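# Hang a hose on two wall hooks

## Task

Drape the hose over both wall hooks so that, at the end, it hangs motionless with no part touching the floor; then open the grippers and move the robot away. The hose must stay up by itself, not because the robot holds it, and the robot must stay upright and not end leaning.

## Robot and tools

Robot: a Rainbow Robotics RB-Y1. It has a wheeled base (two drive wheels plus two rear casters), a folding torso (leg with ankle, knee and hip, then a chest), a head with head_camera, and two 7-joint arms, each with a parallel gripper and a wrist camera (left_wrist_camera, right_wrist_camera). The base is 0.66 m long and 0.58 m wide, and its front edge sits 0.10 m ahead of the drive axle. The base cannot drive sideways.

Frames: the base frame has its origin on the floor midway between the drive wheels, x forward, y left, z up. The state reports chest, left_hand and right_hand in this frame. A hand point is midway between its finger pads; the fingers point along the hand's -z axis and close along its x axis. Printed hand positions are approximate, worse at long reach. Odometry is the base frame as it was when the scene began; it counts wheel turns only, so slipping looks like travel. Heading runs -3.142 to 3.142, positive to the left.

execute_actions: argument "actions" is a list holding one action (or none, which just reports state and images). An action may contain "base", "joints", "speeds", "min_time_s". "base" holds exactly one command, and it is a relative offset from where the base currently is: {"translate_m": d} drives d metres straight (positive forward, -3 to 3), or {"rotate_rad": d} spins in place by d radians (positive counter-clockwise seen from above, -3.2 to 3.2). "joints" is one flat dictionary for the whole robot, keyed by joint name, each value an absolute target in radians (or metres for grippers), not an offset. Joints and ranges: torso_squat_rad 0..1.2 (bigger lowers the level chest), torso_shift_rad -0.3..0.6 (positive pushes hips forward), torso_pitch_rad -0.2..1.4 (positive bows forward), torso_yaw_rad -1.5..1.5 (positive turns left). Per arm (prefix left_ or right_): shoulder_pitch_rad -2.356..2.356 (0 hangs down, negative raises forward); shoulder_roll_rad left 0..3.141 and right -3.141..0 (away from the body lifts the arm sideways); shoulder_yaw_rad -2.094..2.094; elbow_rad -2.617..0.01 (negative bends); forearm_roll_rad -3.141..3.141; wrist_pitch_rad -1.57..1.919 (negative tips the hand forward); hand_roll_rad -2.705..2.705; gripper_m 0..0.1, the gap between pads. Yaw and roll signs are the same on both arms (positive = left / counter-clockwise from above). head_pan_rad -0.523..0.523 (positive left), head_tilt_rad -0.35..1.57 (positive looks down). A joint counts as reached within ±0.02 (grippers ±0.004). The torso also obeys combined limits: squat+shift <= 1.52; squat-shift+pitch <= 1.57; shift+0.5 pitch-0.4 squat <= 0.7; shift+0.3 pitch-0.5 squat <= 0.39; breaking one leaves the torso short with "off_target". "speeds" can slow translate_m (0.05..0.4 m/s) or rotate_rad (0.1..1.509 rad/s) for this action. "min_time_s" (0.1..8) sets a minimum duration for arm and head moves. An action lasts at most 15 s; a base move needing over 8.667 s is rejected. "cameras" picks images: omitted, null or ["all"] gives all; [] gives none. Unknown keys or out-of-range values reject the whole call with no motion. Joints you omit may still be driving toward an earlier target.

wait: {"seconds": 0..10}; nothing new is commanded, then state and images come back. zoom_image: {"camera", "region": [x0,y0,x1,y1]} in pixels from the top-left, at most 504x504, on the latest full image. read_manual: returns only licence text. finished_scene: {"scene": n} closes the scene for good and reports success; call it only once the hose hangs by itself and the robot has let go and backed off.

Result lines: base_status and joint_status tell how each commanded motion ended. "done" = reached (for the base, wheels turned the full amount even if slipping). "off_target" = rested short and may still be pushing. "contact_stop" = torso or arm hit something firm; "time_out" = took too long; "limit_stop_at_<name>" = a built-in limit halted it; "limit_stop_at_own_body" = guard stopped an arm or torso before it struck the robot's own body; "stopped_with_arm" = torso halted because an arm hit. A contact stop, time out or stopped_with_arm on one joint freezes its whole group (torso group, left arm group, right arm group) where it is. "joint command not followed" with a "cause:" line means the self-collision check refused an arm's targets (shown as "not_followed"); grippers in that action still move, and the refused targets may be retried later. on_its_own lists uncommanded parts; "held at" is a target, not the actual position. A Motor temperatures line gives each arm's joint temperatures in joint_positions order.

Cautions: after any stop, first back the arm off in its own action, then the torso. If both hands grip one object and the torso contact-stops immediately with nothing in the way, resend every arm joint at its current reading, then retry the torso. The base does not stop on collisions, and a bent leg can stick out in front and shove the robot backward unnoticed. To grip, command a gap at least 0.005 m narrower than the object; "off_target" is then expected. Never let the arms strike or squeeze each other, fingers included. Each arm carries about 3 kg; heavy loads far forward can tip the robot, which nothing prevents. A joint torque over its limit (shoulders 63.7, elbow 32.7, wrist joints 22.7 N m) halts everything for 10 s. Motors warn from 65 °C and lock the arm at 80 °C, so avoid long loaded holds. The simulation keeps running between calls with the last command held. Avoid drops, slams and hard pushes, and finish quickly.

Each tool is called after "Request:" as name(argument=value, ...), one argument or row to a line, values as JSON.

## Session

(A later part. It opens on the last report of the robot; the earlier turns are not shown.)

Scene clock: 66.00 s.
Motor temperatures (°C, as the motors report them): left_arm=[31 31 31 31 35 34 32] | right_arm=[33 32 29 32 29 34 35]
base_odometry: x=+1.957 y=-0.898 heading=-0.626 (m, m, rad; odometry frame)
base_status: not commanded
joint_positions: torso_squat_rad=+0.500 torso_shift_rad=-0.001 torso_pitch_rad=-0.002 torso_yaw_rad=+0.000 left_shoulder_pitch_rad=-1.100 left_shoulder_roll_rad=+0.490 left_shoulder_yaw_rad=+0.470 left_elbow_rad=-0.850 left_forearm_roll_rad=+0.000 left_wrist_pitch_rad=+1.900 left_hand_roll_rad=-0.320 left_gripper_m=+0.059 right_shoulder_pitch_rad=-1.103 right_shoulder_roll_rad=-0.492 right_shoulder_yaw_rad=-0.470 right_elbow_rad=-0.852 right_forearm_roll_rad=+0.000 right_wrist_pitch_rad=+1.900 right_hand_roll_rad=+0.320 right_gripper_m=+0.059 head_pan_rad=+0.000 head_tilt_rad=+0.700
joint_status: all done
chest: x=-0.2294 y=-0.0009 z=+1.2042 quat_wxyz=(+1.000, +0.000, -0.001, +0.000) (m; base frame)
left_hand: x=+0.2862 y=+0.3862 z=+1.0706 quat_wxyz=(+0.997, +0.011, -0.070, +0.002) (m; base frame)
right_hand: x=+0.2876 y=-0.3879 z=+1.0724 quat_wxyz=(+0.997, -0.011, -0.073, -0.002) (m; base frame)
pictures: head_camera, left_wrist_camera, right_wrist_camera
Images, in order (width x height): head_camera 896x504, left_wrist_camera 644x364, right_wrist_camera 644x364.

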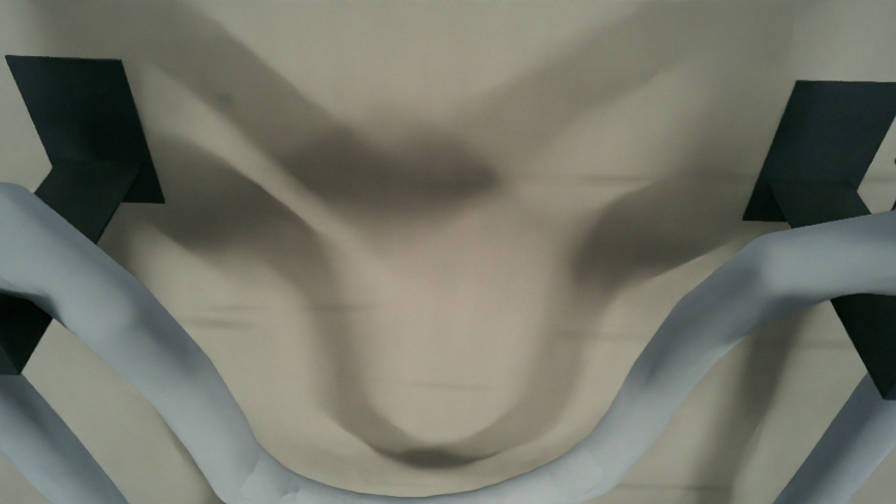

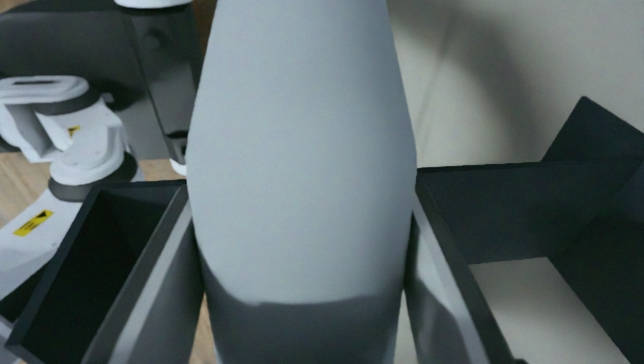

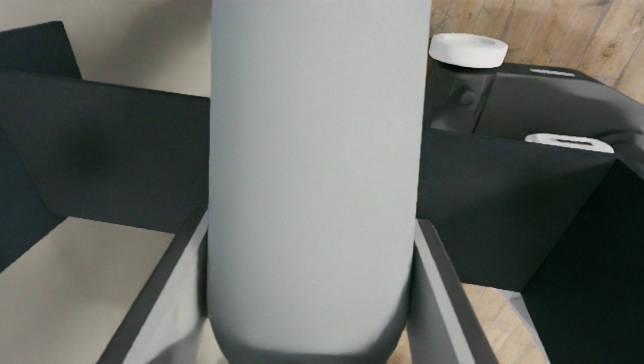

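Request:
execute_actions(
  actions=[
    {"joints":{"left_gripper_m":0.09,"right_gripper_m":0.09}},
  ],
  cameras=[],
)

Request:
execute_actions(
  actions=[
    {"joints":{"torso_squat_rad":0}},
  ],
  cameras=[],
)

Request:
execute_actions(
  actions=[
    {"base":{"translate_m":-1.0},"joints":{"head_tilt_rad":0.5}},
  ],
  cameras=["head_camera"],
)

Request:
wait(
  seconds=6,
)

Scene clock: 68.07 s.
Motor temperatures (°C, as the motors report them): left_arm=[31 31 31 31 35 34 32] | right_arm=[33 32 29 32 29 34 35]
base_odometry: x=+1.957 y=-0.898 heading=-0.626 (m, m, rad; odometry frame)
base_status: not commanded
joint_positions: torso_squat_rad=+0.500 torso_shift_rad=-0.001 torso_pitch_rad=-0.001 torso_yaw_rad=+0.000 left_shoulder_pitch_rad=-1.100 left_shoulder_roll_rad=+0.490 left_shoulder_yaw_rad=+0.470 left_elbow_rad=-0.850 left_forearm_roll_rad=+0.000 left_wrist_pitch_rad=+1.900 left_hand_roll_rad=-0.320 left_gripper_m=+0.090 right_shoulder_pitch_rad=-1.101 right_shoulder_roll_rad=-0.490 right_shoulder_yaw_rad=-0.470 right_elbow_rad=-0.850 right_forearm_roll_rad=+0.000 right_wrist_pitch_rad=+1.900 right_hand_roll_rad=+0.320 right_gripper_m=+0.090 head_pan_rad=+0.000 head_tilt_rad=+0.700
joint_status: all done
chest: x=-0.2289 y=-0.0010 z=+1.2042 quat_wxyz=(+1.000, +0.001, -0.001, +0.000) (m; base frame)
left_hand: x=+0.2866 y=+0.3862 z=+1.0703 quat_wxyz=(+0.998, +0.011, -0.070, +0.002) (m; base frame)
right_hand: x=+0.2871 y=-0.3876 z=+1.0696 quat_wxyz=(+0.997, -0.010, -0.070, -0.002) (m; base frame)
pictures: none
No camera images: the call's "cameras" was empty. Leave "cameras" out to get every camera's image.

Scene clock: 70.53 s.
Motor temperatures (°C, as the motors report them): left_arm=[31 31 31 31 35 34 32] | right_arm=[33 32 29 32 29 34 35]
base_odometry: x=+1.957 y=-0.898 heading=-0.626 (m, m, rad; odometry frame)
base_status: not commanded
joint_positions: torso_squat_rad=+0.000 torso_shift_rad=-0.001 torso_pitch_rad=-0.001 torso_yaw_rad=+0.000 left_shoulder_pitch_rad=-1.100 left_shoulder_roll_rad=+0.490 left_shoulder_yaw_rad=+0.470 left_elbow_rad=-0.850 left_forearm_roll_rad=+0.000 left_wrist_pitch_rad=+1.900 left_hand_roll_rad=-0.320 left_gripper_m=+0.090 right_shoulder_pitch_rad=-1.100 right_shoulder_roll_rad=-0.490 right_shoulder_yaw_rad=-0.470 right_elbow_rad=-0.850 right_forearm_roll_rad=+0.000 right_wrist_pitch_rad=+1.900 right_hand_roll_rad=+0.320 right_gripper_m=+0.090 head_pan_rad=+0.000 head_tilt_rad=+0.700
joint_status: all done
chest: x=-0.2288 y=-0.0011 z=+1.2899 quat_wxyz=(+1.000, +0.001, -0.001, +0.000) (m; base frame)
left_hand: x=+0.2867 y=+0.3862 z=+1.1558 quat_wxyz=(+0.998, +0.011, -0.069, +0.002) (m; base frame)
right_hand: x=+0.2871 y=-0.3876 z=+1.1550 quat_wxyz=(+0.998, -0.010, -0.070, -0.002) (m; base frame)
pictures: none
No camera images: the call's "cameras" was empty. Leave "cameras" out to get every camera's image.

Scene clock: 74.63 s.
Motor temperatures (°C, as the motors report them): left_arm=[31 31 31 31 35 34 32] | right_arm=[33 32 29 32 29 34 35]
base_odometry: x=+1.146 y=-0.313 heading=-0.625 (m, m, rad; odometry frame)
base_status: done
joint_positions: torso_squat_rad=+0.000 torso_shift_rad=-0.001 torso_pitch_rad=-0.001 torso_yaw_rad=+0.000 left_shoulder_pitch_rad=-1.100 left_shoulder_roll_rad=+0.490 left_shoulder_yaw_rad=+0.470 left_elbow_rad=-0.850 left_forearm_roll_rad=+0.000 left_wrist_pitch_rad=+1.900 left_hand_roll_rad=-0.320 left_gripper_m=+0.090 right_shoulder_pitch_rad=-1.100 right_shoulder_roll_rad=-0.490 right_shoulder_yaw_rad=-0.470 right_elbow_rad=-0.850 right_forearm_roll_rad=+0.000 right_wrist_pitch_rad=+1.900 right_hand_roll_rad=+0.320 right_gripper_m=+0.090 head_pan_rad=+0.000 head_tilt_rad=+0.500
joint_status: all done
chest: x=-0.2289 y=-0.0011 z=+1.2899 quat_wxyz=(+1.000, +0.001, -0.001, +0.000) (m; base frame)
left_hand: x=+0.2866 y=+0.3863 z=+1.1560 quat_wxyz=(+0.998, +0.011, -0.070, +0.002) (m; base frame)
right_hand: x=+0.2870 y=-0.3876 z=+1.1550 quat_wxyz=(+0.998, -0.010, -0.070, -0.002) (m; base frame)
pictures: head_camera
Images, in order (width x height): head_camera 896x504.

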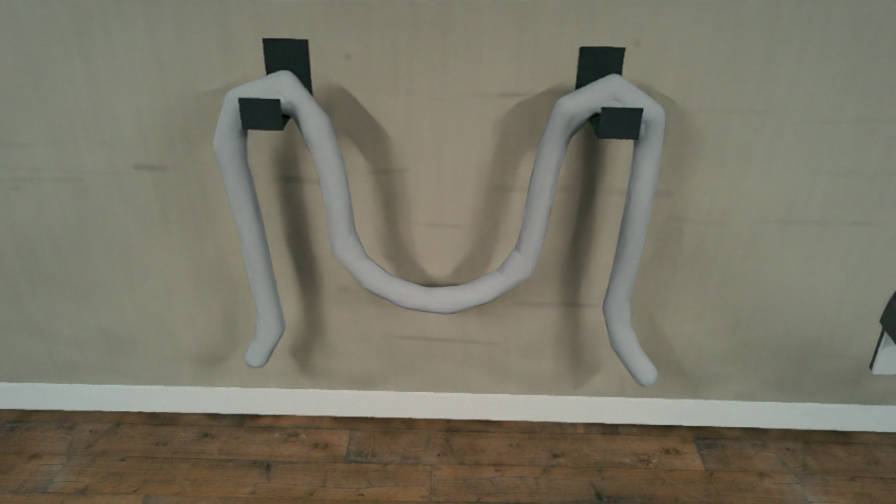

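Scene clock: 80.63 s.
Motor temperatures (°C, as the motors report them): left_arm=[31 31 31 31 35 34 32] | right_arm=[33 32 29 32 29 34 35]
base_odometry: x=+1.146 y=-0.313 heading=-0.625 (m, m, rad; odometry frame)
base_status: done
joint_positions: torso_squat_rad=+0.000 torso_shift_rad=-0.001 torso_pitch_rad=-0.001 torso_yaw_rad=+0.000 left_shoulder_pitch_rad=-1.100 left_shoulder_roll_rad=+0.490 left_shoulder_yaw_rad=+0.470 left_elbow_rad=-0.850 left_forearm_roll_rad=+0.000 left_wrist_pitch_rad=+1.900 left_hand_roll_rad=-0.320 left_gripper_m=+0.090 right_shoulder_pitch_rad=-1.100 right_shoulder_roll_rad=-0.490 right_shoulder_yaw_rad=-0.470 right_elbow_rad=-0.850 right_forearm_roll_rad=+0.000 right_wrist_pitch_rad=+1.900 right_hand_roll_rad=+0.320 right_gripper_m=+0.090 head_pan_rad=+0.000 head_tilt_rad=+0.500
joint_status: all done
chest: x=-0.2289 y=-0.0011 z=+1.2899 quat_wxyz=(+1.000, +0.001, -0.001, +0.000) (m; base frame)
left_hand: x=+0.2866 y=+0.3863 z=+1.1560 quat_wxyz=(+0.998, +0.011, -0.070, +0.002) (m; base frame)
right_hand: x=+0.2870 y=-0.3876 z=+1.1550 quat_wxyz=(+0.998, -0.010, -0.070, -0.002) (m; base frame)
wait: 6.00 s; at rest by 0.27 s
pictures: head_camera, left_wrist_camera, right_wrist_camera
Images, in order (width x height): head_camera 896x504, left_wrist_camera 644x364, right_wrist_camera 644x364.

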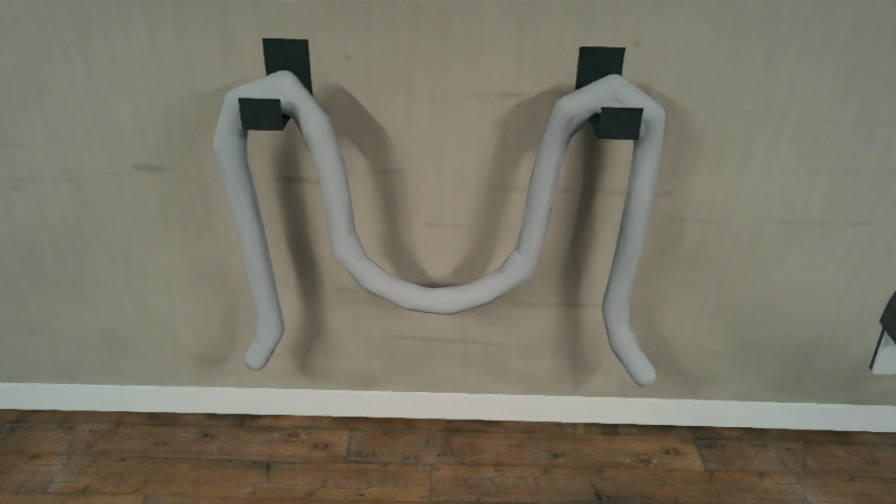

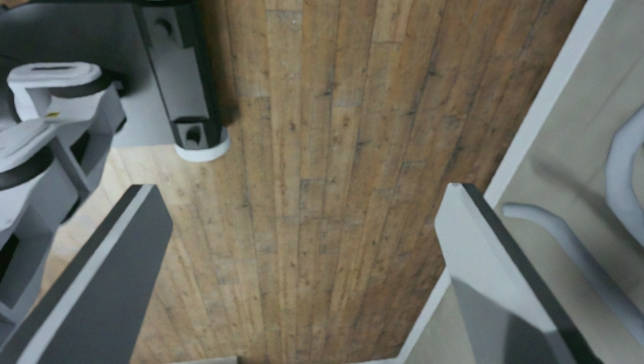

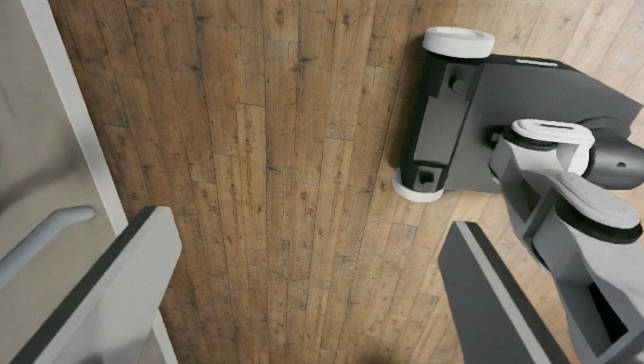

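Request:
finished_scene(
  scene=2,
)

The scene is finished: the task was done.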